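# Pass sample tube through window into lab rack

## Task

Take the sample tube that sits in the reception (where r2 begins) and, since the connecting door is locked but a service window is open, get it fully seated in the green rack on the laboratory bench (where r1 begins). The rack has to stay on that bench. The tube must never touch the floor. At the end, open the gripper and move the robots away; the tube must stay in the rack with no robot holding it. Neither robot may fall over or finish leaning.

## Robot and tools

ROBOTS. Two identical Hello Robot Stretch 4 units, r1 (lab) and r2 (reception). Each has an omni-wheel base, a lift on a mast, an arm that extends straight forward, a three-joint wrist (yaw, pitch, roll), a two-finger gripper and four cameras: <name>_head_camera, <name>_head_left_camera, <name>_head_right_camera and <name>_wrist_camera. A robot is about 1.6 m tall and its base rim lies within 0.23 m of its base origin. The likely plan is for r2 to pick up the tube and reach it through the window so r1 can take it and put it in the rack, but the robots must never press into each other.

FRAMES. Each robot reports in its own base frame: origin on the floor below the base centre, x forward, y left, z up. hand_pose is a point between the open fingertips, expressed in that frame; its printed value may be a little wrong. The odometry frame is the base frame as it was at the start of the scene. Since each robot uses its own frames, only images, lidar_m and wrist_depth_mm reveal where the robots are relative to each other.

execute_actions. Argument actions is a list holding one action object or nothing (an empty list only reports state and images). The object has keys r1 and/or r2. Under each name:
- base: exactly one of translate_m (metres, forward positive, -2 to 2), strafe_m (metres, left positive, -2 to 2) or rotate_rad (radians, counter-clockwise positive, -3.2 to 3.2). These are offsets measured from where the base last reported itself.
- joints: absolute targets by name: lift_m 0 to 1.2; arm_m 0 to 0.55 (extension); wrist_yaw_rad -1.134 to 4.276 (0 straight ahead, positive left, 3.14 stowed; above 3.4 the arm may block it); wrist_pitch_rad -1.117 to 4.259 (0 level, 1.57 pointing down); wrist_roll_rad -1.117 to 4.259 (positive turns clockwise seen from behind); gripper_m -0.038 to 0.141 (fingertip gap; negative squeezes the tips together). Out-of-range joint targets are clipped and reported; any other bad value or unknown key rejects the whole call.
- pace: "slow", "default", "fast" or "max" (base up to 0.1/0.3/0.4/0.6 m/s and 1/2/3/4 rad/s; slower when the lift is high).
- contact_limits: {"arm_m": x} with x from 0 (gentlest) to 0.75 (firmest), default 0.5.
- end_of_arm: "enable_torque", sent alone, revives wrist or gripper motors that switched off.
All motions in one action start together; one action runs at most 15 s. A part left out of an action may keep pushing toward an earlier target. Argument cameras picks which images return (omitted, null or ["all"] gives all; [] gives none). To unfold the wrist at first, send lift_m 0.4 with wrist_yaw_rad 0.

wait: seconds from 0 to 10; nothing new is commanded, then state and images return.
zoom_image: camera (one of the eight names) and region [x0, y0, x1, y1] in pixels of that camera's latest full image, top-left origin, no larger than 504 by 504.
finished_scene: scene, the number of the current scene. It is final and reports success.

RESULTS. base_status and joint_status tell how each commanded motion ended: "done"; "off_target" (stopped short, may still push); "contact_stop_at_<key>" (met something; lift, arm or wheels then go slack); "limit_stop_at_<name>", such as own_body (wrist about to hit the robot, often with pitch below -0.2 and big roll) or tilt (leaning over 6 degrees; motion disabled until upright); "time_out"; "torque_fault" (wrist motor overloaded and limp until enable_torque). on_its_own covers uncommanded parts; its "held at" shows the held target. joint_positions gives readings. base_odometry counts wheel turns, heading -3.142 to 3.142; if turned_by_wheels and turned_by_imu disagree by over about 0.1 rad the base slipped or hit something. base_tilt gives forward and right lean in degrees, with a fixed error near 1.5. lidar_m lists 12 distances in metres in 30-degree sectors, first ahead, going counter-clockwise (4th left, 7th behind, 10th right); "-" means nothing seen or closer than 0.25 m; it misses glass and thin legs but sees tabletops and the other robot. wrist_depth_mm is a 7 by 7 grid of depths (100 to 2000 mm) from the top left. motor_effort gives percent of maximum, with the peak of the last action in brackets; a grip shows as a clear change in gripper_m effort when commanded at 0 or above. The pictures line names the images in order. If a result reports a stop, later calls in the same reply are skipped.

GRIPPING. Command a gap below the tube's width; tighter squeezes harder and pulls it toward the wrist. The gripper_m reading does not prove a hold; check images and effort. If fingertips jam on a surface, raise the lift.

AVOID. Letting the tube fall or touch the floor; robot bases touching each other (any further driving then presses hard and can end the run); driving or turning with over 1 kg in hand at arm_m above 0.2, especially fast; hard or high pushes that could tip a robot; pressing the gripper into things until a wrist faults. Wheel travel can differ by about 3 cm per metre. A loose object may occasionally get nudged. Finish with the gripper open and the arm withdrawn.

Each tool is called after "Request:" as a command line: name --argument value for each argument, lists and objects as JSON in quotes; but a table of rows of numbers goes row by row, as --pt "numbers of a row", without its own name.

## Session

Request:
execute_actions --actions '[]'

Scene clock: 0.00 s.
r1.base_odometry: x=+0.000 y=+0.000 heading=+0.000 (m, m, rad; r1's odometry frame)
r1.turned_by_wheels: +0.000 (rad since the last result)
r1.turned_by_imu: +0.000 (rad since the last result)
r1.base_tilt: forward=+0.1 right=+0.1 (deg)
r1.lidar_m: 0.80 1.02 1.29 1.32 1.63 3.38 1.17 1.05 3.44 1.05 0.87 0.82
r1.base_status: not commanded
r1.joint_positions: lift_m=+0.155 arm_m=+0.001 wrist_yaw_rad=+3.052 wrist_pitch_rad=-0.018 wrist_roll_rad=-0.002 gripper_m=+0.057
r1.joint_status: not commanded
r1.motor_effort: lift_m=+20 arm_m=+0 wrist_yaw_rad=+0 wrist_pitch_rad=-3 wrist_roll_rad=-1 gripper_m=-1 wheel_0=+0 wheel_1=+0 wheel_2=+0 (%)
r1.hand_pose: x=-0.1075 y=+0.1128 z=+0.3384 quat_wxyz=(+0.045, +0.009, -0.001, +0.999) (m; r1's base frame)
r1.wrist_depth_mm: 133 152 - - - - - / 112 138 - - - - - / 118 138 - - - - - / 135 216 - - - - - / 1863 1863 - - - 1983 1983 / 1205 1098 196 1078 991 1138 1118 / 809 759 854 - 788 778 788
r2.base_odometry: x=+0.000 y=+0.000 heading=+0.000 (m, m, rad; r2's odometry frame)
r2.turned_by_wheels: +0.000 (rad since the last result)
r2.turned_by_imu: +0.000 (rad since the last result)
r2.base_tilt: forward=-0.8 right=-0.1 (deg)
r2.lidar_m: 0.91 0.95 3.31 1.01 0.95 3.35 1.98 1.41 1.33 1.26 0.90 0.88
r2.base_status: not commanded
r2.joint_positions: lift_m=+0.275 arm_m=+0.002 wrist_yaw_rad=+3.118 wrist_pitch_rad=-0.004 wrist_roll_rad=-0.008 gripper_m=+0.057
r2.joint_status: not commanded
r2.motor_effort: lift_m=+21 arm_m=-1 wrist_yaw_rad=-1 wrist_pitch_rad=-8 wrist_roll_rad=+1 gripper_m=-4 wheel_0=+0 wheel_1=+0 wheel_2=-1 (%)
r2.hand_pose: x=-0.1132 y=+0.0942 z=+0.4547 quat_wxyz=(+0.012, +0.002, -0.004, +1.000) (m; r2's base frame)
r2.wrist_depth_mm: - 136 - - - - - / - 136 - - - - - / - 133 232 - - - - / 118 139 - - - - - / 1336 1661 - - 1983 - 1921 / 1366 1499 202 159 1160 1229 1182 / 1042 1025 1060 - 991 891 878
pictures: r1_head_camera, r1_head_left_camera, r1_head_right_camera, r1_wrist_camera, r2_head_camera, r2_head_left_camera, r2_head_right_camera, r2_wrist_camera
Images, in order (width x height): r1_head_camera 420x560, r1_head_left_camera 420x672, r1_head_right_camera 420x672, r1_wrist_camera 616x392, r2_head_camera 420x560, r2_head_left_camera 420x672, r2_head_right_camera 420x672, r2_wrist_camera 616x392.

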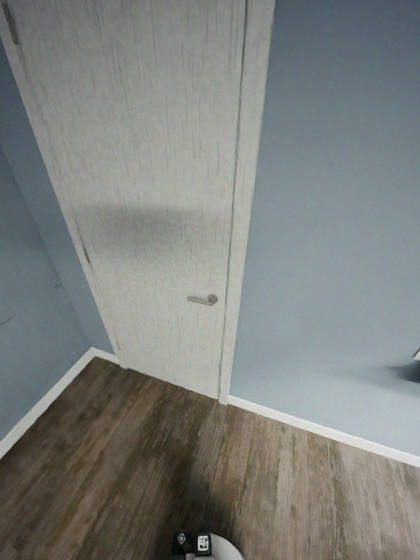

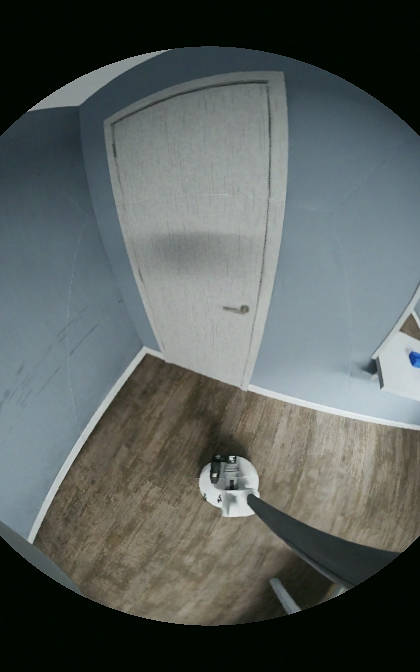

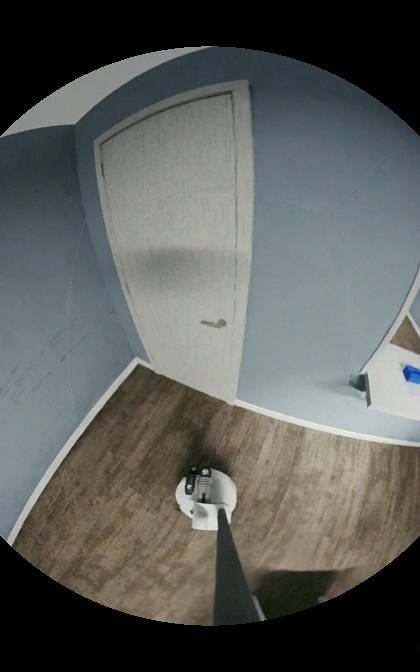

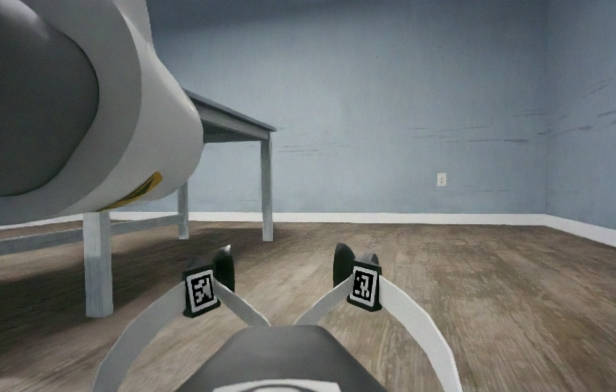

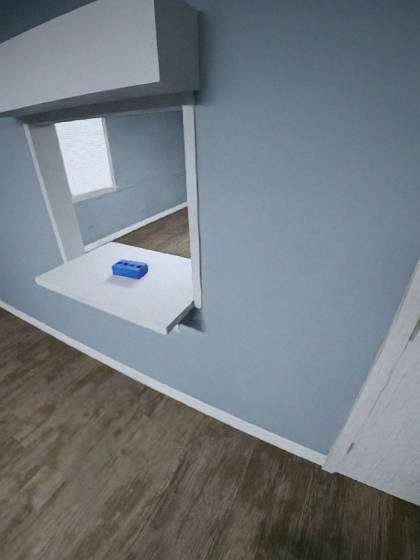

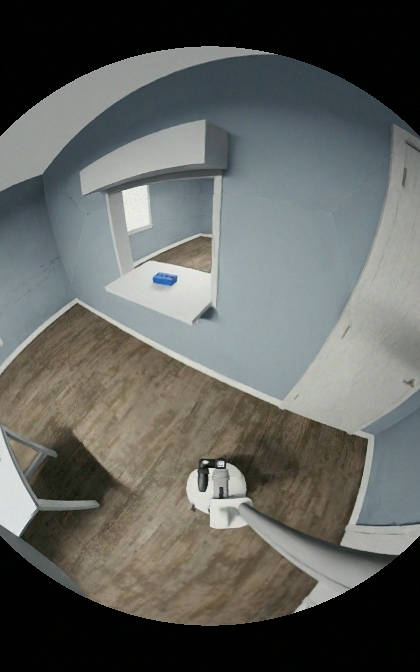

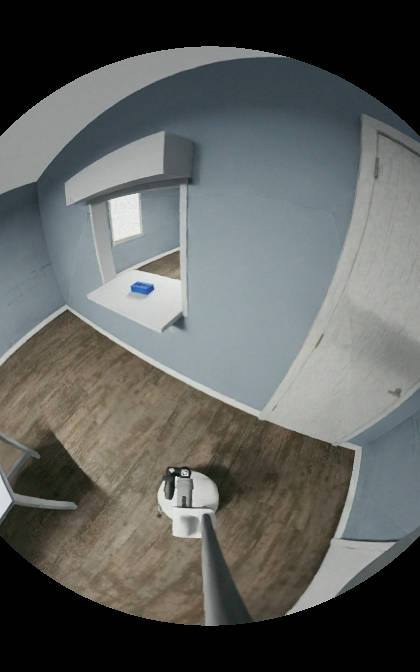

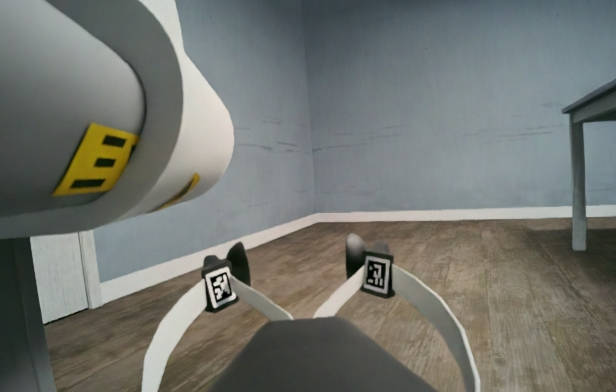

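Request:
execute_actions --actions '[{"r1":{"base":{"rotate_rad":-2.5},"joints":{"lift_m":0.75,"wrist_yaw_rad":0},"pace":"fast"},"r2":{"base":{"rotate_rad":1.8},"joints":{"lift_m":0.75,"wrist_yaw_rad":0},"pace":"fast"}}]' --cameras '["r1_head_camera","r2_head_camera","r1_wrist_camera","r2_wrist_camera"]'

Scene clock: 6.70 s.
r1.base_odometry: x=+0.000 y=+0.000 heading=-2.500 (m, m, rad; r1's odometry frame)
r1.turned_by_wheels: -2.500 (rad since the last result)
r1.turned_by_imu: -2.504 (rad since the last result)
r1.base_tilt: forward=+0.1 right=+0.1 (deg)
r1.lidar_m: 1.09 3.40 0.89 0.87 0.80 0.81 1.15 1.29 1.35 1.83 3.45 1.04
r1.base_status: done
r1.joint_positions: lift_m=+0.750 arm_m=+0.001 wrist_yaw_rad=+0.001 wrist_pitch_rad=-0.018 wrist_roll_rad=-0.002 gripper_m=+0.057
r1.joint_status: all done
r1.motor_effort: lift_m=+22(28) arm_m=+0(0) wrist_yaw_rad=-1(4) wrist_pitch_rad=-4(6) wrist_roll_rad=-1(1) gripper_m=-2(2) wheel_0=+1(8) wheel_1=+1(11) wheel_2=+1(13) (%)
r1.hand_pose: x=+0.4605 y=-0.0873 z=+0.9331 quat_wxyz=(+1.000, -0.001, -0.009, +0.000) (m; r1's base frame)
r1.wrist_depth_mm: - - - - - - - / - - - - - - - / - - - - - - - / - - - - - - - / - - - 1366 1160 1118 1576 / - - 196 - 778 - - / - 1983 - - 878 - -
r2.base_odometry: x=+0.000 y=+0.000 heading=+1.799 (m, m, rad; r2's odometry frame)
r2.turned_by_wheels: +1.799 (rad since the last result)
r2.turned_by_imu: +1.772 (rad since the last result)
r2.base_tilt: forward=-0.8 right=-0.1 (deg)
r2.lidar_m: 0.94 1.16 3.07 1.60 1.31 1.31 1.06 0.89 0.90 0.90 1.24 3.36
r2.base_status: done
r2.joint_positions: lift_m=+0.750 arm_m=+0.002 wrist_yaw_rad=+0.000 wrist_pitch_rad=-0.004 wrist_roll_rad=-0.008 gripper_m=+0.057
r2.joint_status: all done
r2.motor_effort: lift_m=+25(28) arm_m=-1(1) wrist_yaw_rad=-2(9) wrist_pitch_rad=-8(8) wrist_roll_rad=+0(0) gripper_m=-5(2) wheel_0=-4(12) wheel_1=-4(11) wheel_2=-5(14) (%)
r2.hand_pose: x=+0.4617 y=-0.0873 z=+0.9291 quat_wxyz=(+1.000, -0.004, -0.002, +0.000) (m; r2's base frame)
r2.wrist_depth_mm: - - - - - - - / - - - - - - - / - - - - - - - / - - - - - - - / 1708 1182 1098 1138 - - - / - - 203 159 1336 - - / - 1983 1863 - 1921 1708 1708
pictures: r1_head_camera, r1_wrist_camera, r2_head_camera, r2_wrist_camera
camera_calibration (this result's frames):
r1_wrist_camera: T_world_to_cam=[[-0.0306897, -0.999433, 0.0138409, -0.0963805], [-0.0160197, -0.0133538, -0.999782, 0.983662], [0.999401, -0.0309047, -0.0156008, -0.220627], [0, 0, 0, 1]] pos_world=[0.233295, -0.0900086, 0.98134]
r2_wrist_camera: T_world_to_cam=[[-0.0730122, -0.992949, -0.0933895, 0.0294471], [-0.0626088, 0.0980181, -0.993213, 1.00218], [0.995364, -0.0666697, -0.0693239, -0.168781], [0, 0, 0, 1]] pos_world=[0.232894, -0.0802447, 0.986426]
Images, in order (width x height): r1_head_camera 420x560, r1_wrist_camera 616x392, r2_head_camera 420x560, r2_wrist_camera 616x392.

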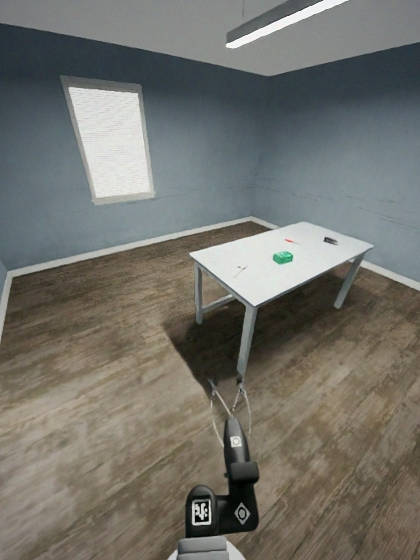

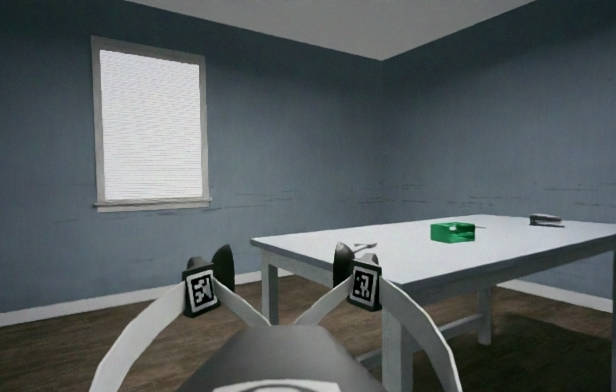

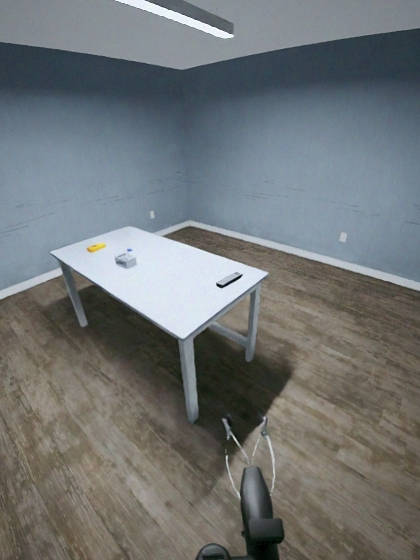

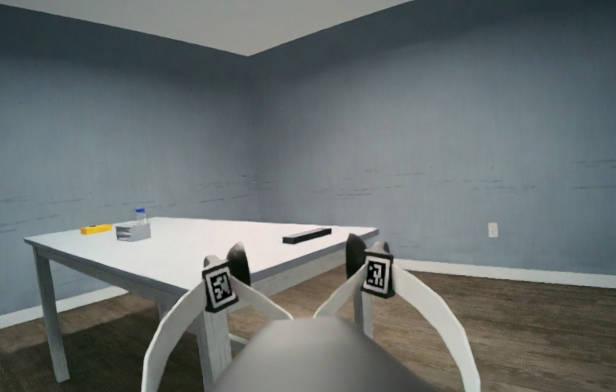

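Request:
execute_actions --actions '[{"r1":{"base":{"rotate_rad":2.12},"joints":{"lift_m":0.9},"pace":"fast"},"r2":{"base":{"rotate_rad":-0.7},"pace":"fast"}}]' --cameras '[]'

Request:
execute_actions --actions '[{"r1":{"base":{"strafe_m":-1.0},"pace":"fast"},"r2":{"base":{"strafe_m":1.52},"joints":{"gripper_m":0.1,"wrist_pitch_rad":0.3},"pace":"max"}}]' --cameras '["r1_head_camera","r2_head_camera","r1_wrist_camera","r2_wrist_camera"]'

Scene clock: 17.67 s.
r1.base_odometry: x=+0.000 y=+0.000 heading=-0.380 (m, m, rad; r1's odometry frame)
r1.turned_by_wheels: +2.120 (rad since the last result)
r1.turned_by_imu: +2.121 (rad since the last result)
r1.base_tilt: forward=+0.1 right=+0.1 (deg)
r1.lidar_m: 0.80 0.81 1.19 1.29 1.36 1.90 3.53 1.05 1.16 3.23 0.88 0.87
r1.base_status: done
r1.joint_positions: lift_m=+0.900 arm_m=+0.001 wrist_yaw_rad=+0.000 wrist_pitch_rad=-0.018 wrist_roll_rad=-0.002 gripper_m=+0.057
r1.joint_status: all done
r1.motor_effort: lift_m=+21(23) arm_m=+0(0) wrist_yaw_rad=-1(1) wrist_pitch_rad=-5(5) wrist_roll_rad=-1(1) gripper_m=-1(2) wheel_0=+0(8) wheel_1=+0(9) wheel_2=+1(12) (%)
r1.hand_pose: x=+0.4605 y=-0.0874 z=+1.0832 quat_wxyz=(+1.000, -0.001, -0.009, +0.000) (m; r1's base frame)
r1.wrist_depth_mm: 574 569 609 609 621 621 627 / 580 580 609 615 621 634 627 / 585 585 609 615 621 627 634 / 585 585 615 627 621 621 640 / 591 591 621 621 634 634 647 / 591 585 195 621 634 647 640 / 603 585 627 - 640 647 661
r2.base_odometry: x=+0.000 y=+0.000 heading=+1.100 (m, m, rad; r2's odometry frame)
r2.turned_by_wheels: -0.699 (rad since the last result)
r2.turned_by_imu: -0.688 (rad since the last result)
r2.base_tilt: forward=-0.5 right=-0.3 (deg)
r2.lidar_m: 3.37 0.96 0.96 3.37 1.87 1.38 1.32 1.19 0.90 0.88 0.87 0.99
r2.base_status: done
r2.joint_positions: lift_m=+0.750 arm_m=+0.002 wrist_yaw_rad=+0.000 wrist_pitch_rad=-0.004 wrist_roll_rad=-0.008 gripper_m=+0.057
r2.joint_status: not commanded
r2.motor_effort: lift_m=+25(26) arm_m=-1(1) wrist_yaw_rad=+0(2) wrist_pitch_rad=-8(8) wrist_roll_rad=+1(3) gripper_m=-2(3) wheel_0=+4(9) wheel_1=+4(10) wheel_2=+6(10) (%)
r2.hand_pose: x=+0.4617 y=-0.0875 z=+0.9291 quat_wxyz=(+1.000, -0.004, -0.002, +0.000) (m; r2's base frame)
r2.wrist_depth_mm: - - - - - 1537 - / - - - - - 1576 - / - - - - - 1618 1308 / - - - - - 1661 1229 / - - - - - 1708 1160 / - - 203 159 - 1576 1182 / 1537 1983 - - 1863 1618 1182
pictures: none
No camera images: the call's "cameras" was empty. Leave "cameras" out to get every camera's image.

Scene clock: 22.47 s.
r1.base_odometry: x=-0.371 y=-0.929 heading=-0.380 (m, m, rad; r1's odometry frame)
r1.turned_by_wheels: +0.000 (rad since the last result)
r1.turned_by_imu: -0.003 (rad since the last result)
r1.base_tilt: forward=+0.0 right=+0.1 (deg)
r1.lidar_m: 0.58 0.64 1.17 2.28 2.39 0.82 0.77 0.81 2.53 2.44 1.21 0.62
r1.base_status: done
r1.joint_positions: lift_m=+0.900 arm_m=+0.001 wrist_yaw_rad=+0.000 wrist_pitch_rad=-0.018 wrist_roll_rad=-0.002 gripper_m=+0.057
r1.joint_status: not commanded
r1.motor_effort: lift_m=+21(21) arm_m=+0(0) wrist_yaw_rad=-2(1) wrist_pitch_rad=-4(4) wrist_roll_rad=-1(1) gripper_m=-2(1) wheel_0=-2(11) wheel_1=+1(11) wheel_2=+0(4) (%)
r1.hand_pose: x=+0.4605 y=-0.0874 z=+1.0832 quat_wxyz=(+1.000, -0.001, -0.009, +0.000) (m; r1's base frame)
r1.wrist_depth_mm: 691 - - - - - 634 / 691 - - - - - 640 / 699 - - - - - 634 / 691 - - - - - 647 / 683 - - - - - 634 / 647 759 195 634 634 732 640 / 535 492 549 - 508 512 512
r2.base_odometry: x=-1.355 y=+0.689 heading=+1.100 (m, m, rad; r2's odometry frame)
r2.turned_by_wheels: +0.000 (rad since the last result)
r2.turned_by_imu: +0.003 (rad since the last result)
r2.base_tilt: forward=-0.4 right=-0.1 (deg)
r2.lidar_m: 0.64 0.68 1.93 1.86 1.82 1.34 1.30 1.35 1.95 2.33 0.94 0.70
r2.base_status: done
r2.joint_positions: lift_m=+0.750 arm_m=+0.002 wrist_yaw_rad=+0.000 wrist_pitch_rad=+0.302 wrist_roll_rad=-0.008 gripper_m=+0.100
r2.joint_status: all done
r2.motor_effort: lift_m=+24(25) arm_m=-1(1) wrist_yaw_rad=-1(1) wrist_pitch_rad=-8(2) wrist_roll_rad=+0(1) gripper_m=+0(2) wheel_0=+1(13) wheel_1=+0(15) wheel_2=+0(2) (%)
r2.hand_pose: x=+0.4486 y=-0.0874 z=+0.8420 quat_wxyz=(+0.989, -0.004, +0.151, +0.001) (m; r2's base frame)
r2.wrist_depth_mm: - - - - - - - / - - - - - - - / - 1025 866 878 866 831 809 / 621 597 574 549 535 517 539 / 525 525 488 544 488 1366 1708 / 1537 1397 1366 157 1430 1366 1366 / 1255 1229 1281 - 1205 1182 1160
pictures: r1_head_camera, r1_wrist_camera, r2_head_camera, r2_wrist_camera
camera_calibration (this result's frames):
r1_wrist_camera: T_world_to_cam=[[-0.0310009, -0.999424, 0.0138395, -0.0984025], [-0.0160027, -0.0133481, -0.999783, 1.13371], [0.999391, -0.0312156, -0.0155797, -0.218315], [0, 0, 0, 1]] pos_world=[0.233274, -0.0900277, 1.13143]
r2_wrist_camera: T_world_to_cam=[[-0.0981614, -0.99292, -0.0668931, 0.00922336], [-0.359502, 0.0980588, -0.927978, 0.993127], [0.927967, -0.0670434, -0.366582, 0.118708], [0, 0, 0, 1]] pos_world=[0.24778, -0.0802682, 0.965733]
Images, in order (width x height): r1_head_camera 420x560, r1_wrist_camera 616x392, r2_head_camera 420x560, r2_wrist_camera 616x392.

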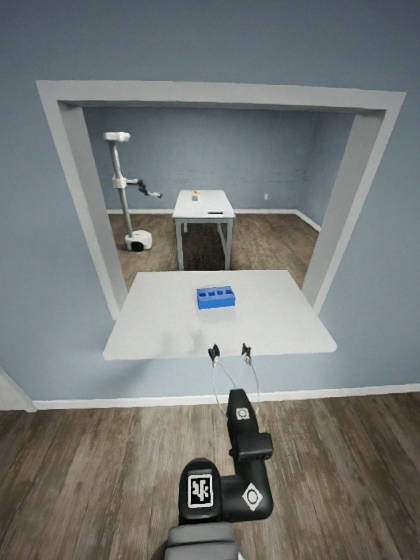

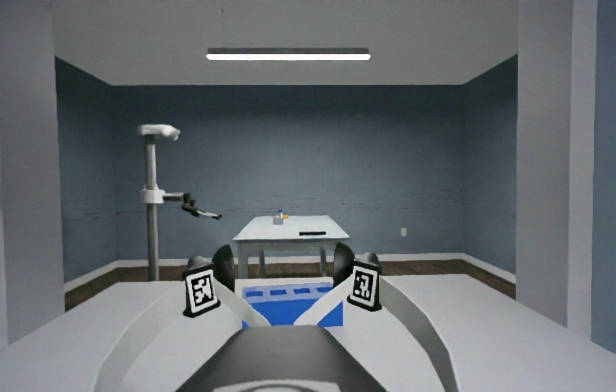

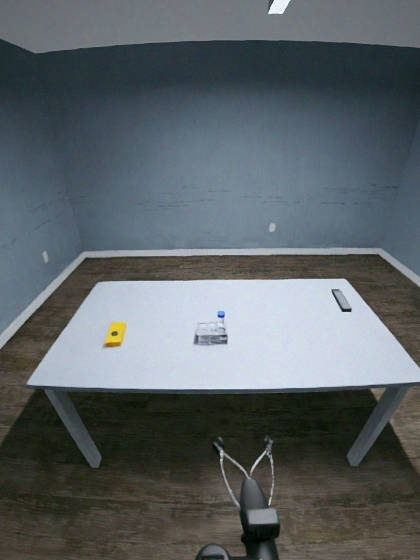

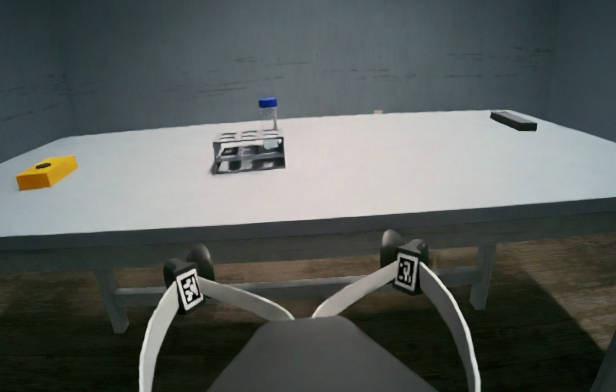

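Request:
execute_actions --actions '[{"r1":{"joints":{"wrist_pitch_rad":0.3,"gripper_m":0.1,"lift_m":0.92}},"r2":{"base":{"strafe_m":0.022},"joints":{"arm_m":0.36,"lift_m":0.77},"pace":"fast"}}]' --cameras '["r2_head_camera","r1_wrist_camera","r2_wrist_camera"]'

Scene clock: 29.97 s.
r1.base_odometry: x=-0.371 y=-0.929 heading=-0.380 (m, m, rad; r1's odometry frame)
r1.turned_by_wheels: +0.000 (rad since the last result)
r1.turned_by_imu: -0.001 (rad since the last result)
r1.base_tilt: forward=+0.1 right=+0.1 (deg)
r1.lidar_m: 0.59 0.61 1.17 2.28 2.37 0.82 0.78 0.79 2.54 2.45 1.16 0.61
r1.base_status: not commanded
r1.joint_positions: lift_m=+0.920 arm_m=+0.001 wrist_yaw_rad=+0.000 wrist_pitch_rad=+0.302 wrist_roll_rad=-0.002 gripper_m=+0.100
r1.joint_status: all done
r1.motor_effort: lift_m=+22(25) arm_m=+0(0) wrist_yaw_rad=+0(2) wrist_pitch_rad=-3(6) wrist_roll_rad=-1(1) gripper_m=+0(2) wheel_0=-1(2) wheel_1=+1(1) wheel_2=+0(0) (%)
r1.hand_pose: x=+0.4475 y=-0.0874 z=+1.0123 quat_wxyz=(+0.989, -0.001, +0.150, +0.000) (m; r1's base frame)
r1.wrist_depth_mm: - - - - - - 627 / - - - - - - 627 / 691 - - - - - 634 / 647 732 676 668 723 732 654 / 512 508 517 512 517 521 521 / 433 424 436 442 439 452 459 / 750 750 750 - 788 788 798
r2.base_odometry: x=-1.374 y=+0.699 heading=+1.100 (m, m, rad; r2's odometry frame)
r2.turned_by_wheels: +0.000 (rad since the last result)
r2.turned_by_imu: +0.000 (rad since the last result)
r2.base_tilt: forward=-0.6 right=-0.1 (deg)
r2.lidar_m: 0.67 0.69 1.90 1.84 1.80 1.35 1.29 1.38 1.93 2.34 0.94 0.68
r2.base_status: done
r2.joint_positions: lift_m=+0.770 arm_m=+0.359 wrist_yaw_rad=+0.000 wrist_pitch_rad=+0.302 wrist_roll_rad=-0.008 gripper_m=+0.100
r2.joint_status: all done
r2.motor_effort: lift_m=+25(27) arm_m=+5(5) wrist_yaw_rad=-1(0) wrist_pitch_rad=-8(7) wrist_roll_rad=+0(0) gripper_m=-2(1) wheel_0=-3(12) wheel_1=+1(13) wheel_2=+0(1) (%)
r2.hand_pose: x=+0.8055 y=-0.0873 z=+0.8620 quat_wxyz=(+0.989, -0.004, +0.151, +0.001) (m; r2's base frame)
r2.wrist_depth_mm: - - - - - - - / - - - - - - - / - - - - - - - / 676 640 621 559 574 559 539 / 455 452 345 387 384 407 397 / 345 330 314 157 314 315 309 / 287 277 289 - 277 265 -
pictures: r1_wrist_camera, r2_head_camera, r2_wrist_camera
camera_calibration (this result's frames):
r1_wrist_camera: T_world_to_cam=[[-0.0251022, -0.999422, 0.0229371, -0.109682], [-0.329019, -0.0134065, -0.944228, 1.14643], [0.94399, -0.0312489, -0.328492, 0.135108], [0, 0, 0, 1]] pos_world=[0.246905, -0.0900265, 1.12939]
r2_wrist_camera: T_world_to_cam=[[-0.0978294, -0.992953, -0.0668891, 0.0454098], [-0.359574, 0.0979377, -0.927963, 1.13997], [0.927974, -0.0667305, -0.366621, -0.2051], [0, 0, 0, 1]] pos_world=[0.604675, -0.0802431, 0.985697]
Images, in order (width x height): r1_wrist_camera 616x392, r2_head_camera 420x560, r2_wrist_camera 616x392.

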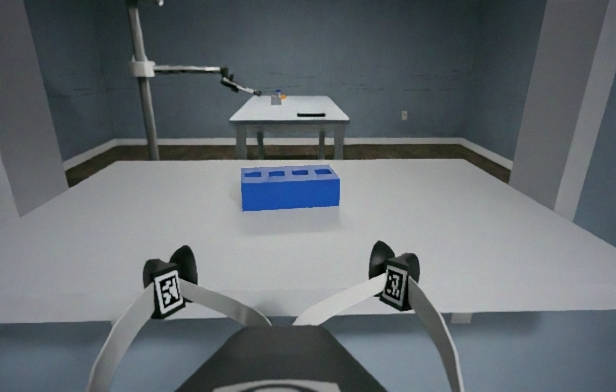

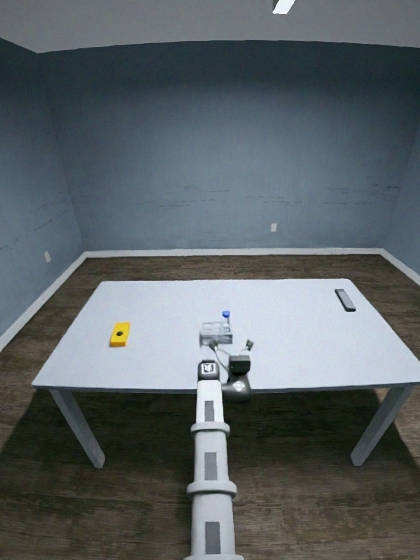

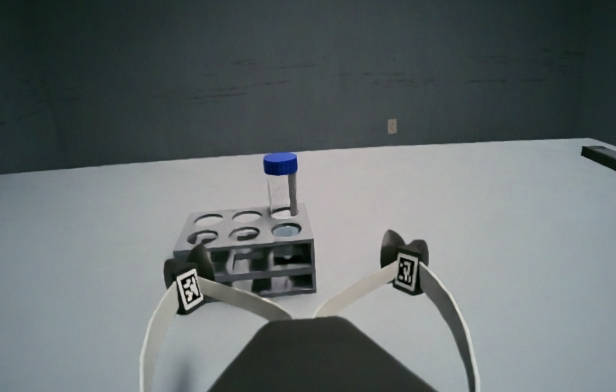

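Request:
execute_actions --actions '[{"r2":{"joints":{"arm_m":0.5,"lift_m":0.775,"gripper_m":0.07}}}]' --cameras '["r2_head_camera","r1_wrist_camera","r2_wrist_camera"]'

Request:
zoom_image --camera "r1_wrist_camera" --region '[230,70,320,120]'

Request:
zoom_image --camera "r2_head_camera" --region '[180,290,280,370]'

Scene clock: 39.17 s.
r1.base_odometry: x=-0.371 y=-0.929 heading=-0.380 (m, m, rad; r1's odometry frame)
r1.turned_by_wheels: +0.000 (rad since the last result)
r1.turned_by_imu: -0.001 (rad since the last result)
r1.base_tilt: forward=+0.1 right=+0.1 (deg)
r1.lidar_m: 0.58 0.62 1.19 2.28 2.38 0.79 0.76 0.82 2.51 2.43 1.17 0.63
r1.base_status: not commanded
r1.joint_positions: lift_m=+0.920 arm_m=+0.001 wrist_yaw_rad=+0.000 wrist_pitch_rad=+0.302 wrist_roll_rad=-0.002 gripper_m=+0.100
r1.joint_status: not commanded
r1.motor_effort: lift_m=+23(22) arm_m=+0(0) wrist_yaw_rad=-1(2) wrist_pitch_rad=-2(4) wrist_roll_rad=-1(1) gripper_m=+0(0) wheel_0=-2(2) wheel_1=+1(1) wheel_2=+0(0) (%)
r1.hand_pose: x=+0.4475 y=-0.0874 z=+1.0123 quat_wxyz=(+0.989, -0.001, +0.150, +0.000) (m; r1's base frame)
r1.wrist_depth_mm: - - - - - - 621 / - - - - - - 627 / 683 - - - - - 634 / 661 723 668 661 723 732 654 / 512 517 512 512 521 521 521 / 430 427 436 439 439 452 459 / 750 741 741 - 788 788 798
r2.base_odometry: x=-1.374 y=+0.699 heading=+1.100 (m, m, rad; r2's odometry frame)
r2.turned_by_wheels: +0.000 (rad since the last result)
r2.turned_by_imu: +0.000 (rad since the last result)
r2.base_tilt: forward=-0.4 right=-0.1 (deg)
r2.lidar_m: 0.66 0.69 1.90 1.82 1.79 1.36 1.29 1.38 1.94 2.32 0.92 0.67
r2.base_status: not commanded
r2.joint_positions: lift_m=+0.775 arm_m=+0.499 wrist_yaw_rad=+0.000 wrist_pitch_rad=+0.302 wrist_roll_rad=-0.008 gripper_m=+0.070
r2.joint_status: all done
r2.motor_effort: lift_m=+26(26) arm_m=+5(5) wrist_yaw_rad=-2(1) wrist_pitch_rad=-7(8) wrist_roll_rad=+1(1) gripper_m=-3(2) wheel_0=-3(3) wheel_1=+2(2) wheel_2=+0(0) (%)
r2.hand_pose: x=+0.9455 y=-0.0874 z=+0.8669 quat_wxyz=(+0.989, -0.004, +0.151, +0.001) (m; r2's base frame)
r2.wrist_depth_mm: - - - - - - - / - - - - - - - / - - - - - - - / 683 661 634 621 591 574 554 / 466 462 430 399 384 418 410 / 353 338 234 156 310 325 315 / 293 225 225 - 283 270 -
pictures: r1_wrist_camera, r2_head_camera, r2_wrist_camera
camera_calibration (this result's frames):
r1_wrist_camera: T_world_to_cam=[[-0.0251022, -0.999422, 0.022937, -0.109682], [-0.329019, -0.0134064, -0.944228, 1.14643], [0.94399, -0.0312489, -0.328492, 0.135108], [0, 0, 0, 1]] pos_world=[0.246905, -0.0900265, 1.12939]
r2_wrist_camera: T_world_to_cam=[[-0.0979391, -0.992942, -0.0668855, 0.0595064], [-0.359597, 0.0979765, -0.92795, 1.19491], [0.927954, -0.0668307, -0.366655, -0.333151], [0, 0, 0, 1]] pos_world=[0.744663, -0.0802511, 0.990642]
Images, in order (width x height): r1_wrist_camera 616x392, r2_head_camera 420x560, r2_wrist_camera 616x392.

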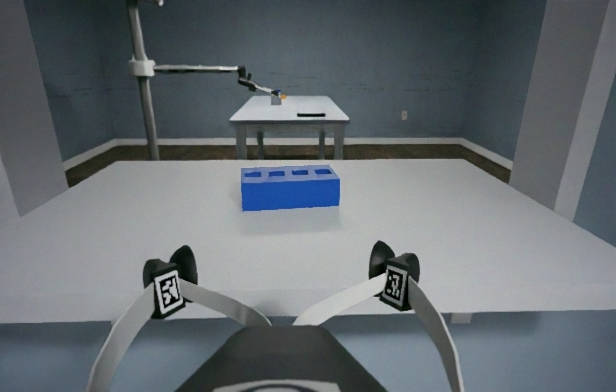

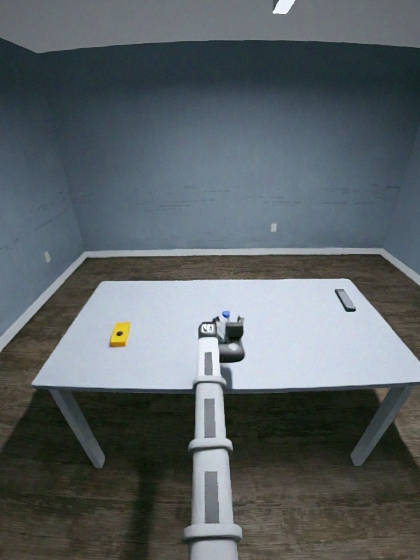

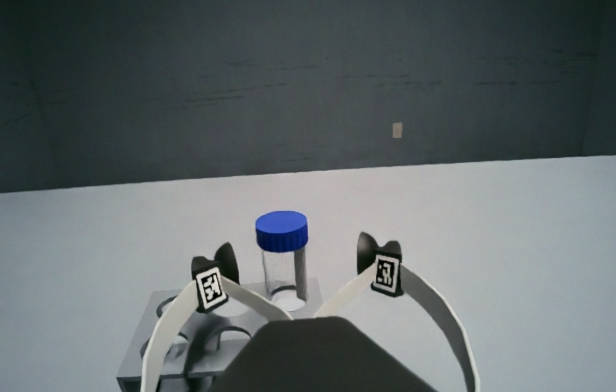

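Region (230, 70, 320, 120) of r1_wrist_camera's 616x392 image, scaled by 5.600.

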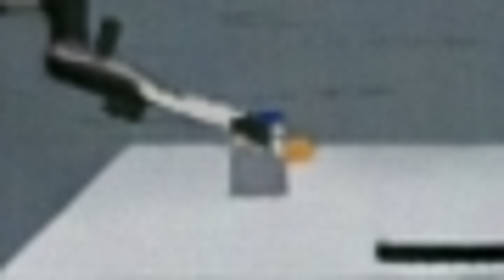

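Region (180, 290, 280, 370) of r2_head_camera's 420x560 image, scaled by 5.040, with more detail than that image has; it fills the top 403 rows of this view, and the rest is white.

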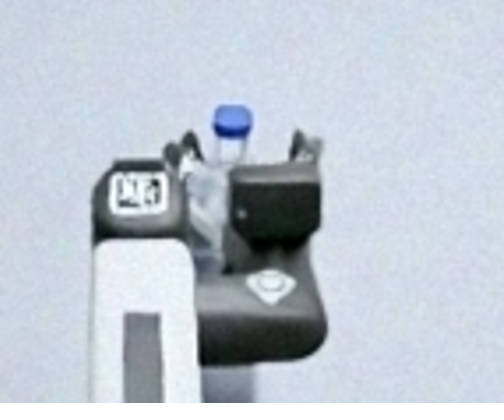

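Request:
execute_actions --actions '[{"r2":{"base":{"strafe_m":0.008},"joints":{"arm_m":0.522,"lift_m":0.767,"gripper_m":0.055}}}]' --cameras '["r2_wrist_camera"]'

Request:
execute_actions --actions '[{"r2":{"joints":{"gripper_m":0.005}}}]' --cameras '["r2_wrist_camera"]'

Request:
execute_actions --actions '[{"r2":{"joints":{"lift_m":0.87}}}]' --cameras '["r1_wrist_camera","r2_wrist_camera"]'

Request:
zoom_image --camera "r1_wrist_camera" --region '[230,50,320,120]'

Scene clock: 46.13 s.
r1.base_odometry: x=-0.371 y=-0.929 heading=-0.380 (m, m, rad; r1's odometry frame)
r1.turned_by_wheels: +0.000 (rad since the last result)
r1.turned_by_imu: -0.001 (rad since the last result)
r1.base_tilt: forward=+0.1 right=+0.1 (deg)
r1.lidar_m: 0.60 0.62 1.17 2.28 2.40 0.81 0.76 0.83 2.52 2.44 1.17 0.59
r1.base_status: not commanded
r1.joint_positions: lift_m=+0.920 arm_m=+0.001 wrist_yaw_rad=+0.000 wrist_pitch_rad=+0.302 wrist_roll_rad=-0.002 gripper_m=+0.100
r1.joint_status: not commanded
r1.motor_effort: lift_m=+23(22) arm_m=+0(0) wrist_yaw_rad=-2(2) wrist_pitch_rad=-4(1) wrist_roll_rad=-1(0) gripper_m=+0(0) wheel_0=-2(2) wheel_1=+0(1) wheel_2=+0(0) (%)
r1.hand_pose: x=+0.4475 y=-0.0874 z=+1.0123 quat_wxyz=(+0.989, -0.001, +0.150, +0.000) (m; r1's base frame)
r1.wrist_depth_mm: - - - - - - 621 / - - - - - - 640 / 683 - - - - - 640 / 647 723 676 668 732 732 661 / 512 512 517 517 517 521 521 / 433 427 439 439 439 452 459 / 741 750 741 - 788 788 798
r2.base_odometry: x=-1.381 y=+0.703 heading=+1.100 (m, m, rad; r2's odometry frame)
r2.turned_by_wheels: +0.000 (rad since the last result)
r2.turned_by_imu: +0.000 (rad since the last result)
r2.base_tilt: forward=-0.6 right=-0.2 (deg)
r2.lidar_m: 0.64 0.70 1.89 1.82 1.77 1.34 1.28 1.36 1.94 2.32 0.92 0.68
r2.base_status: done
r2.joint_positions: lift_m=+0.767 arm_m=+0.521 wrist_yaw_rad=+0.000 wrist_pitch_rad=+0.302 wrist_roll_rad=-0.008 gripper_m=+0.055
r2.joint_status: all done
r2.motor_effort: lift_m=+15(24) arm_m=+5(5) wrist_yaw_rad=-1(2) wrist_pitch_rad=-7(8) wrist_roll_rad=-1(1) gripper_m=-3(4) wheel_0=-1(12) wheel_1=+3(9) wheel_2=+0(0) (%)
r2.hand_pose: x=+0.9675 y=-0.0874 z=+0.8598 quat_wxyz=(+0.989, -0.004, +0.151, +0.001) (m; r2's base frame)
r2.wrist_depth_mm: - - - - - - - / - - - - - - - / - - - - - - - / 661 627 615 591 574 554 539 / 452 449 439 223 394 404 397 / 342 340 202 175 301 314 306 / 285 227 215 - 273 258 -
pictures: r2_wrist_camera
camera_calibration (this result's frames):
r2_wrist_camera: T_world_to_cam=[[-0.0979591, -0.99294, -0.0668832, 0.0611964], [-0.359618, 0.0979832, -0.927941, 1.19622], [0.927943, -0.0668479, -0.366677, -0.356139], [0, 0, 0, 1]] pos_world=[0.766655, -0.0802525, 0.983529]
Images, in order (width x height): r2_wrist_camera 616x392.

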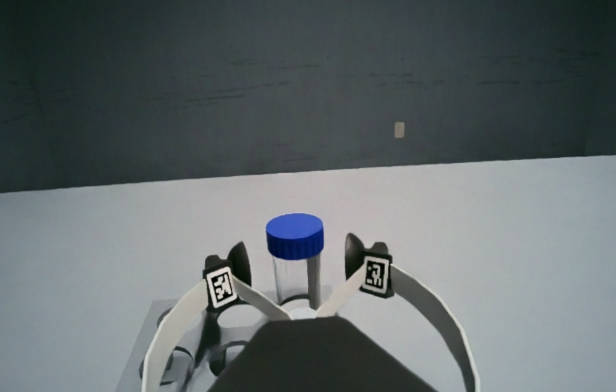

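Scene clock: 47.43 s.
r1.base_odometry: x=-0.371 y=-0.929 heading=-0.380 (m, m, rad; r1's odometry frame)
r1.turned_by_wheels: +0.000 (rad since the last result)
r1.turned_by_imu: +0.000 (rad since the last result)
r1.base_tilt: forward=+0.1 right=+0.1 (deg)
r1.lidar_m: 0.58 0.61 1.20 2.28 2.39 0.80 0.76 0.83 2.52 2.42 1.20 0.60
r1.base_status: not commanded
r1.joint_positions: lift_m=+0.920 arm_m=+0.001 wrist_yaw_rad=+0.000 wrist_pitch_rad=+0.302 wrist_roll_rad=-0.002 gripper_m=+0.100
r1.joint_status: not commanded
r1.motor_effort: lift_m=+22(22) arm_m=+0(0) wrist_yaw_rad=-1(2) wrist_pitch_rad=-2(2) wrist_roll_rad=-1(1) gripper_m=+1(1) wheel_0=-2(1) wheel_1=+1(1) wheel_2=+0(0) (%)
r1.hand_pose: x=+0.4475 y=-0.0874 z=+1.0123 quat_wxyz=(+0.989, -0.001, +0.150, +0.000) (m; r1's base frame)
r1.wrist_depth_mm: - - - - - - 627 / - - - - - - 627 / 699 - - - - - 640 / 640 723 668 661 741 732 661 / 508 512 517 512 517 521 521 / 433 424 436 436 439 455 459 / 750 750 732 - 778 798 809
r2.base_odometry: x=-1.381 y=+0.703 heading=+1.100 (m, m, rad; r2's odometry frame)
r2.turned_by_wheels: +0.000 (rad since the last result)
r2.turned_by_imu: +0.000 (rad since the last result)
r2.base_tilt: forward=-0.6 right=-0.2 (deg)
r2.lidar_m: 0.64 0.70 1.89 1.83 1.84 1.36 1.29 1.36 1.93 2.33 0.94 0.67
r2.base_status: not commanded
r2.joint_positions: lift_m=+0.767 arm_m=+0.521 wrist_yaw_rad=+0.000 wrist_pitch_rad=+0.303 wrist_roll_rad=-0.008 gripper_m=+0.005
r2.joint_status: all done
r2.motor_effort: lift_m=+15(15) arm_m=+5(5) wrist_yaw_rad=+0(2) wrist_pitch_rad=-8(9) wrist_roll_rad=+1(0) gripper_m=-17(17) wheel_0=-1(1) wheel_1=+3(3) wheel_2=+0(0) (%)
r2.hand_pose: x=+0.9675 y=-0.0874 z=+0.8597 quat_wxyz=(+0.989, -0.004, +0.151, +0.001) (m; r2's base frame)
r2.wrist_depth_mm: - - - - - - - / - - - - - - - / - - - - - - - / 661 634 615 591 569 554 539 / 452 445 436 207 415 402 394 / 342 342 191 212 297 312 306 / 285 227 214 - 274 258 -
pictures: r2_wrist_camera
camera_calibration (this result's frames):
r2_wrist_camera: T_world_to_cam=[[-0.0979741, -0.99294, -0.0668611, 0.0611859], [-0.359826, 0.0979831, -0.92786, 1.19629], [0.927861, -0.0668479, -0.366886, -0.355886], [0, 0, 0, 1]] pos_world=[0.766664, -0.0802525, 0.983512]
Images, in order (width x height): r2_wrist_camera 616x392.

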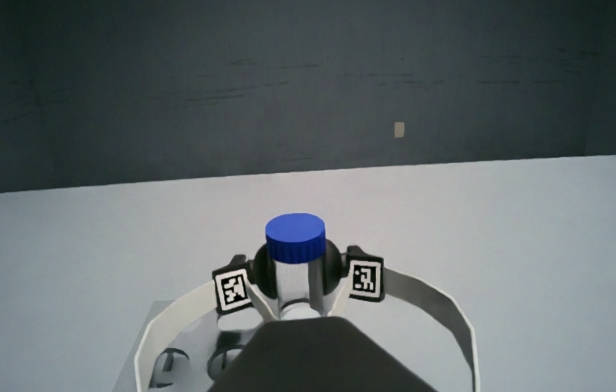

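Scene clock: 48.90 s.
r1.base_odometry: x=-0.371 y=-0.929 heading=-0.380 (m, m, rad; r1's odometry frame)
r1.turned_by_wheels: +0.000 (rad since the last result)
r1.turned_by_imu: +0.000 (rad since the last result)
r1.base_tilt: forward=+0.1 right=+0.1 (deg)
r1.lidar_m: 0.60 0.63 1.17 2.29 2.40 0.80 0.74 0.80 2.52 2.43 1.18 0.63
r1.base_status: not commanded
r1.joint_positions: lift_m=+0.920 arm_m=+0.001 wrist_yaw_rad=+0.000 wrist_pitch_rad=+0.302 wrist_roll_rad=-0.002 gripper_m=+0.100
r1.joint_status: not commanded
r1.motor_effort: lift_m=+23(23) arm_m=+0(0) wrist_yaw_rad=+0(1) wrist_pitch_rad=-3(3) wrist_roll_rad=-1(1) gripper_m=-1(0) wheel_0=-2(2) wheel_1=+1(1) wheel_2=+0(0) (%)
r1.hand_pose: x=+0.4475 y=-0.0874 z=+1.0123 quat_wxyz=(+0.989, -0.001, +0.150, +0.000) (m; r1's base frame)
r1.wrist_depth_mm: - - - - - - 627 / - - - - - - 627 / 683 - - - - - 640 / 654 723 654 668 715 741 661 / 508 517 521 512 521 517 521 / 433 421 436 442 439 455 459 / 750 750 750 - 788 798 798
r2.base_odometry: x=-1.381 y=+0.703 heading=+1.100 (m, m, rad; r2's odometry frame)
r2.turned_by_wheels: +0.000 (rad since the last result)
r2.turned_by_imu: +0.000 (rad since the last result)
r2.base_tilt: forward=-0.5 right=-0.1 (deg)
r2.lidar_m: 0.64 0.70 1.90 1.83 1.80 1.35 1.29 1.36 1.92 2.33 0.95 0.68
r2.base_status: not commanded
r2.joint_positions: lift_m=+0.870 arm_m=+0.521 wrist_yaw_rad=+0.000 wrist_pitch_rad=+0.303 wrist_roll_rad=-0.008 gripper_m=+0.005
r2.joint_status: all done
r2.motor_effort: lift_m=+26(27) arm_m=+5(5) wrist_yaw_rad=-2(1) wrist_pitch_rad=-8(9) wrist_roll_rad=-1(1) gripper_m=-17(19) wheel_0=-1(1) wheel_1=+3(3) wheel_2=+0(0) (%)
r2.hand_pose: x=+0.9675 y=-0.0874 z=+0.9618 quat_wxyz=(+0.989, -0.004, +0.151, +0.001) (m; r2's base frame)
r2.wrist_depth_mm: - - - - - - - / - - - - - - - / - - - - - - - / - - - - - - - / 661 654 647 207 615 591 574 / 508 504 191 211 436 459 455 / 418 402 421 - 404 379 384
pictures: r1_wrist_camera, r2_wrist_camera
camera_calibration (this result's frames):
r1_wrist_camera: T_world_to_cam=[[-0.0251022, -0.999422, 0.0229372, -0.109682], [-0.329019, -0.0134065, -0.944228, 1.14643], [0.94399, -0.031249, -0.328492, 0.135108], [0, 0, 0, 1]] pos_world=[0.246905, -0.0900265, 1.12939]
r2_wrist_camera: T_world_to_cam=[[-0.0979804, -0.99294, -0.066852, 0.0680066], [-0.359912, 0.0979831, -0.927827, 1.29104], [0.927827, -0.066848, -0.366971, -0.318321], [0, 0, 0, 1]] pos_world=[0.76667, -0.0802525, 1.08559]
Images, in order (width x height): r1_wrist_camera 616x392, r2_wrist_camera 616x392.

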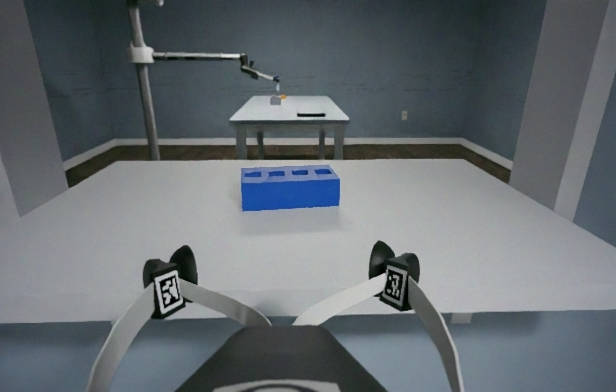

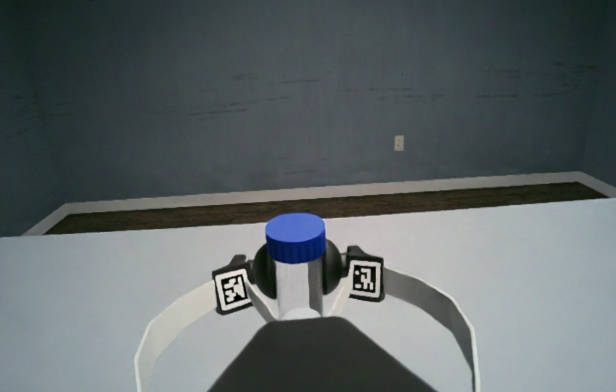

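Region (230, 50, 320, 120) of r1_wrist_camera's 616x392 image, scaled by 5.600.

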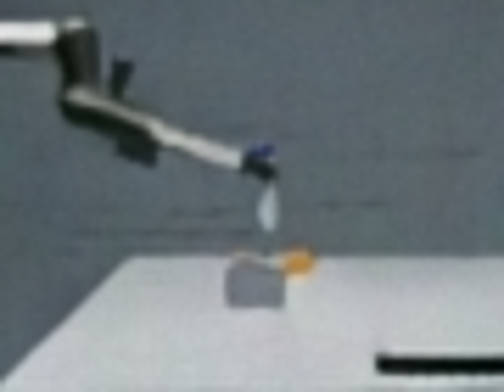

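Request:
execute_actions --actions '[{"r2":{"base":{"strafe_m":-1.5},"joints":{"arm_m":0.0,"lift_m":1.01},"pace":"fast"}}]' --cameras '[]'

Request:
execute_actions --actions '[{"r2":{"base":{"translate_m":1.15},"pace":"fast"}}]' --cameras '[]'

Request:
execute_actions --actions '[{"r2":{"base":{"rotate_rad":-1.62},"joints":{"arm_m":0.1}}}]' --cameras '["r2_head_camera","r2_wrist_camera","r1_wrist_camera"]'

Scene clock: 64.20 s.
r1.base_odometry: x=-0.371 y=-0.929 heading=-0.380 (m, m, rad; r1's odometry frame)
r1.turned_by_wheels: +0.000 (rad since the last result)
r1.turned_by_imu: -0.002 (rad since the last result)
r1.base_tilt: forward=+0.1 right=+0.1 (deg)
r1.lidar_m: 0.57 0.60 1.16 2.29 2.39 0.81 0.76 0.81 2.52 2.45 1.17 0.60
r1.base_status: not commanded
r1.joint_positions: lift_m=+0.920 arm_m=+0.001 wrist_yaw_rad=+0.000 wrist_pitch_rad=+0.302 wrist_roll_rad=-0.002 gripper_m=+0.100
r1.joint_status: not commanded
r1.motor_effort: lift_m=+23(23) arm_m=+0(0) wrist_yaw_rad=-2(2) wrist_pitch_rad=-3(5) wrist_roll_rad=-1(1) gripper_m=+0(0) wheel_0=-2(2) wheel_1=+1(1) wheel_2=+0(0) (%)
r1.hand_pose: x=+0.4475 y=-0.0874 z=+1.0123 quat_wxyz=(+0.989, -0.001, +0.150, +0.000) (m; r1's base frame)
r1.wrist_depth_mm: 1537 - - - - - 621 / - - - - - - 627 / 683 - - - - - 640 / 640 732 668 668 732 732 668 / 512 512 512 517 517 517 521 / 433 424 436 436 439 455 459 / 741 750 750 - 768 788 809
r2.base_odometry: x=-0.044 y=+0.023 heading=+1.100 (m, m, rad; r2's odometry frame)
r2.turned_by_wheels: +0.000 (rad since the last result)
r2.turned_by_imu: -0.001 (rad since the last result)
r2.base_tilt: forward=-0.4 right=+0.0 (deg)
r2.lidar_m: 3.35 0.90 0.90 3.33 1.88 1.38 1.31 1.25 0.95 0.93 0.92 1.07
r2.base_status: done
r2.joint_positions: lift_m=+1.010 arm_m=+0.003 wrist_yaw_rad=+0.000 wrist_pitch_rad=+0.303 wrist_roll_rad=-0.008 gripper_m=+0.005
r2.joint_status: all done
joint sent to its limit — the command would take r2.arm_m past its lower limit, so that joint was sent only as far as its limit.
r2.motor_effort: lift_m=+25(28) arm_m=-5(5) wrist_yaw_rad=+1(3) wrist_pitch_rad=-9(9) wrist_roll_rad=+0(0) gripper_m=-17(16) wheel_0=+2(15) wheel_1=-1(14) wheel_2=+0(2) (%)
r2.hand_pose: x=+0.4492 y=-0.0874 z=+1.1018 quat_wxyz=(+0.989, -0.004, +0.151, +0.001) (m; r2's base frame)
r2.wrist_depth_mm: - - - - - 1576 1160 / - - - - - 1661 1255 / - - - - - 1756 1308 / - - - - - 1808 1025 / 1118 - - 208 - 1808 1255 / 1983 1863 191 212 1708 1618 1255 / 1397 1397 1618 - 1618 1464 1255
pictures: none
No camera images: the call's "cameras" was empty. Leave "cameras" out to get every camera's image.

Scene clock: 68.90 s.
r1.base_odometry: x=-0.371 y=-0.929 heading=-0.380 (m, m, rad; r1's odometry frame)
r1.turned_by_wheels: +0.000 (rad since the last result)
r1.turned_by_imu: -0.001 (rad since the last result)
r1.base_tilt: forward=+0.1 right=+0.1 (deg)
r1.lidar_m: 0.58 0.60 1.18 2.29 2.39 0.79 0.78 0.83 2.53 2.43 1.18 0.61
r1.base_status: not commanded
r1.joint_positions: lift_m=+0.920 arm_m=+0.001 wrist_yaw_rad=+0.000 wrist_pitch_rad=+0.302 wrist_roll_rad=-0.002 gripper_m=+0.100
r1.joint_status: not commanded
r1.motor_effort: lift_m=+23(22) arm_m=+0(0) wrist_yaw_rad=-1(2) wrist_pitch_rad=-4(3) wrist_roll_rad=-1(1) gripper_m=+0(1) wheel_0=-1(2) wheel_1=+1(1) wheel_2=+0(0) (%)
r1.hand_pose: x=+0.4475 y=-0.0874 z=+1.0123 quat_wxyz=(+0.989, -0.001, +0.150, +0.000) (m; r1's base frame)
r1.wrist_depth_mm: - - - 1618 - - 627 / - - - - - - 627 / 683 - - - - - 640 / 647 723 676 668 741 741 654 / 512 512 517 521 512 525 521 / 436 427 436 439 439 455 459 / 750 750 741 - 778 788 798
r2.base_odometry: x=+0.477 y=+1.048 heading=+1.101 (m, m, rad; r2's odometry frame)
r2.turned_by_wheels: +0.000 (rad since the last result)
r2.turned_by_imu: -0.001 (rad since the last result)
r2.base_tilt: forward=-0.5 right=-0.1 (deg)
r2.lidar_m: 2.22 2.33 0.62 0.60 0.65 2.56 2.46 1.40 0.78 0.74 0.81 1.42
r2.base_status: done
r2.joint_positions: lift_m=+1.010 arm_m=+0.003 wrist_yaw_rad=+0.000 wrist_pitch_rad=+0.303 wrist_roll_rad=-0.008 gripper_m=+0.005
r2.joint_status: not commanded
r2.motor_effort: lift_m=+25(25) arm_m=-4(4) wrist_yaw_rad=-1(2) wrist_pitch_rad=-9(10) wrist_roll_rad=-1(1) gripper_m=-18(15) wheel_0=+4(9) wheel_1=+3(9) wheel_2=-3(17) (%)
r2.hand_pose: x=+0.4492 y=-0.0874 z=+1.1018 quat_wxyz=(+0.989, -0.004, +0.151, +0.001) (m; r2's base frame)
r2.wrist_depth_mm: 1863 1863 1863 1921 1921 1708 1205 / 1921 1863 1921 1983 1983 1756 1229 / 1983 - - - - 1808 1255 / - - - - - 1808 1281 / - - - 208 - 1863 1281 / 1983 1983 191 212 1756 1661 1281 / 1618 1576 1661 - 1576 1464 1281
pictures: none
No camera images: the call's "cameras" was empty. Leave "cameras" out to get every camera's image.

Scene clock: 71.20 s.
r1.base_odometry: x=-0.371 y=-0.929 heading=-0.380 (m, m, rad; r1's odometry frame)
r1.turned_by_wheels: +0.000 (rad since the last result)
r1.turned_by_imu: -0.001 (rad since the last result)
r1.base_tilt: forward=+0.1 right=+0.2 (deg)
r1.lidar_m: 0.59 0.63 1.20 2.27 2.39 0.80 0.76 0.82 2.50 2.45 1.17 0.59
r1.base_status: not commanded
r1.joint_positions: lift_m=+0.920 arm_m=+0.001 wrist_yaw_rad=+0.000 wrist_pitch_rad=+0.302 wrist_roll_rad=-0.002 gripper_m=+0.100
r1.joint_status: not commanded
r1.motor_effort: lift_m=+22(22) arm_m=+0(0) wrist_yaw_rad=-1(0) wrist_pitch_rad=-1(2) wrist_roll_rad=-1(1) gripper_m=+0(1) wheel_0=-1(2) wheel_1=+1(1) wheel_2=+0(0) (%)
r1.hand_pose: x=+0.4475 y=-0.0874 z=+1.0123 quat_wxyz=(+0.989, -0.001, +0.150, +0.000) (m; r1's base frame)
r1.wrist_depth_mm: - - - - - - 627 / - - - - - - 627 / 707 - - - - - 640 / 654 732 676 668 732 732 654 / 512 517 512 512 525 521 521 / 430 424 433 436 442 452 455 / 741 750 750 - 778 788 809
r2.base_odometry: x=+0.476 y=+1.048 heading=-0.518 (m, m, rad; r2's odometry frame)
r2.turned_by_wheels: -1.619 (rad since the last result)
r2.turned_by_imu: -1.594 (rad since the last result)
r2.base_tilt: forward=-0.4 right=+0.0 (deg)
r2.lidar_m: 0.74 0.78 1.38 2.21 2.29 0.64 0.60 0.66 2.62 2.50 1.43 0.82
r2.base_status: done
r2.joint_positions: lift_m=+1.010 arm_m=+0.099 wrist_yaw_rad=+0.000 wrist_pitch_rad=+0.303 wrist_roll_rad=-0.008 gripper_m=+0.005
r2.joint_status: all done
r2.motor_effort: lift_m=+24(26) arm_m=+4(5) wrist_yaw_rad=+0(3) wrist_pitch_rad=-9(9) wrist_roll_rad=+0(0) gripper_m=-16(18) wheel_0=+2(8) wheel_1=+5(10) wheel_2=+4(14) (%)
r2.hand_pose: x=+0.5455 y=-0.0874 z=+1.1019 quat_wxyz=(+0.989, -0.004, +0.151, +0.001) (m; r2's base frame)
r2.wrist_depth_mm: - - - - - - 647 / 668 - - - - - 668 / 668 - - - - - 715 / 691 - 991 820 917 831 778 / 715 715 707 208 668 647 654 / 544 554 191 212 549 564 891 / 820 820 854 - 904 931 960
pictures: r1_wrist_camera, r2_head_camera, r2_wrist_camera
camera_calibration (this result's frames):
r1_wrist_camera: T_world_to_cam=[[-0.0251022, -0.999422, 0.0229371, -0.109682], [-0.329019, -0.0134065, -0.944228, 1.14643], [0.94399, -0.0312489, -0.328492, 0.135108], [0, 0, 0, 1]] pos_world=[0.246905, -0.0900265, 1.12939]
r2_wrist_camera: T_world_to_cam=[[-0.0982017, -0.992919, -0.0668461, 0.036085], [-0.359929, 0.0980606, -0.927812, 1.26916], [0.927797, -0.0670529, -0.36701, 0.124626], [0, 0, 0, 1]] pos_world=[0.344724, -0.0802689, 1.2257]
Images, in order (width x height): r1_wrist_camera 616x392, r2_head_camera 420x560, r2_wrist_camera 616x392.

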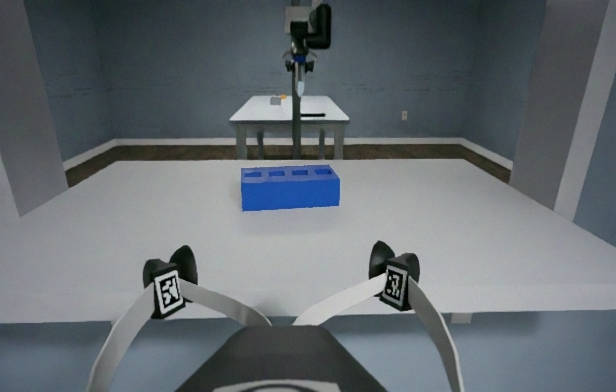

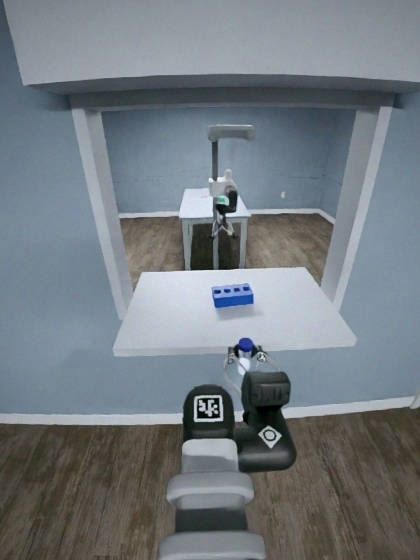

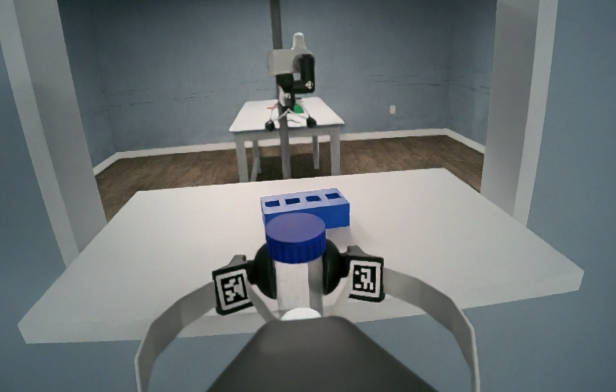

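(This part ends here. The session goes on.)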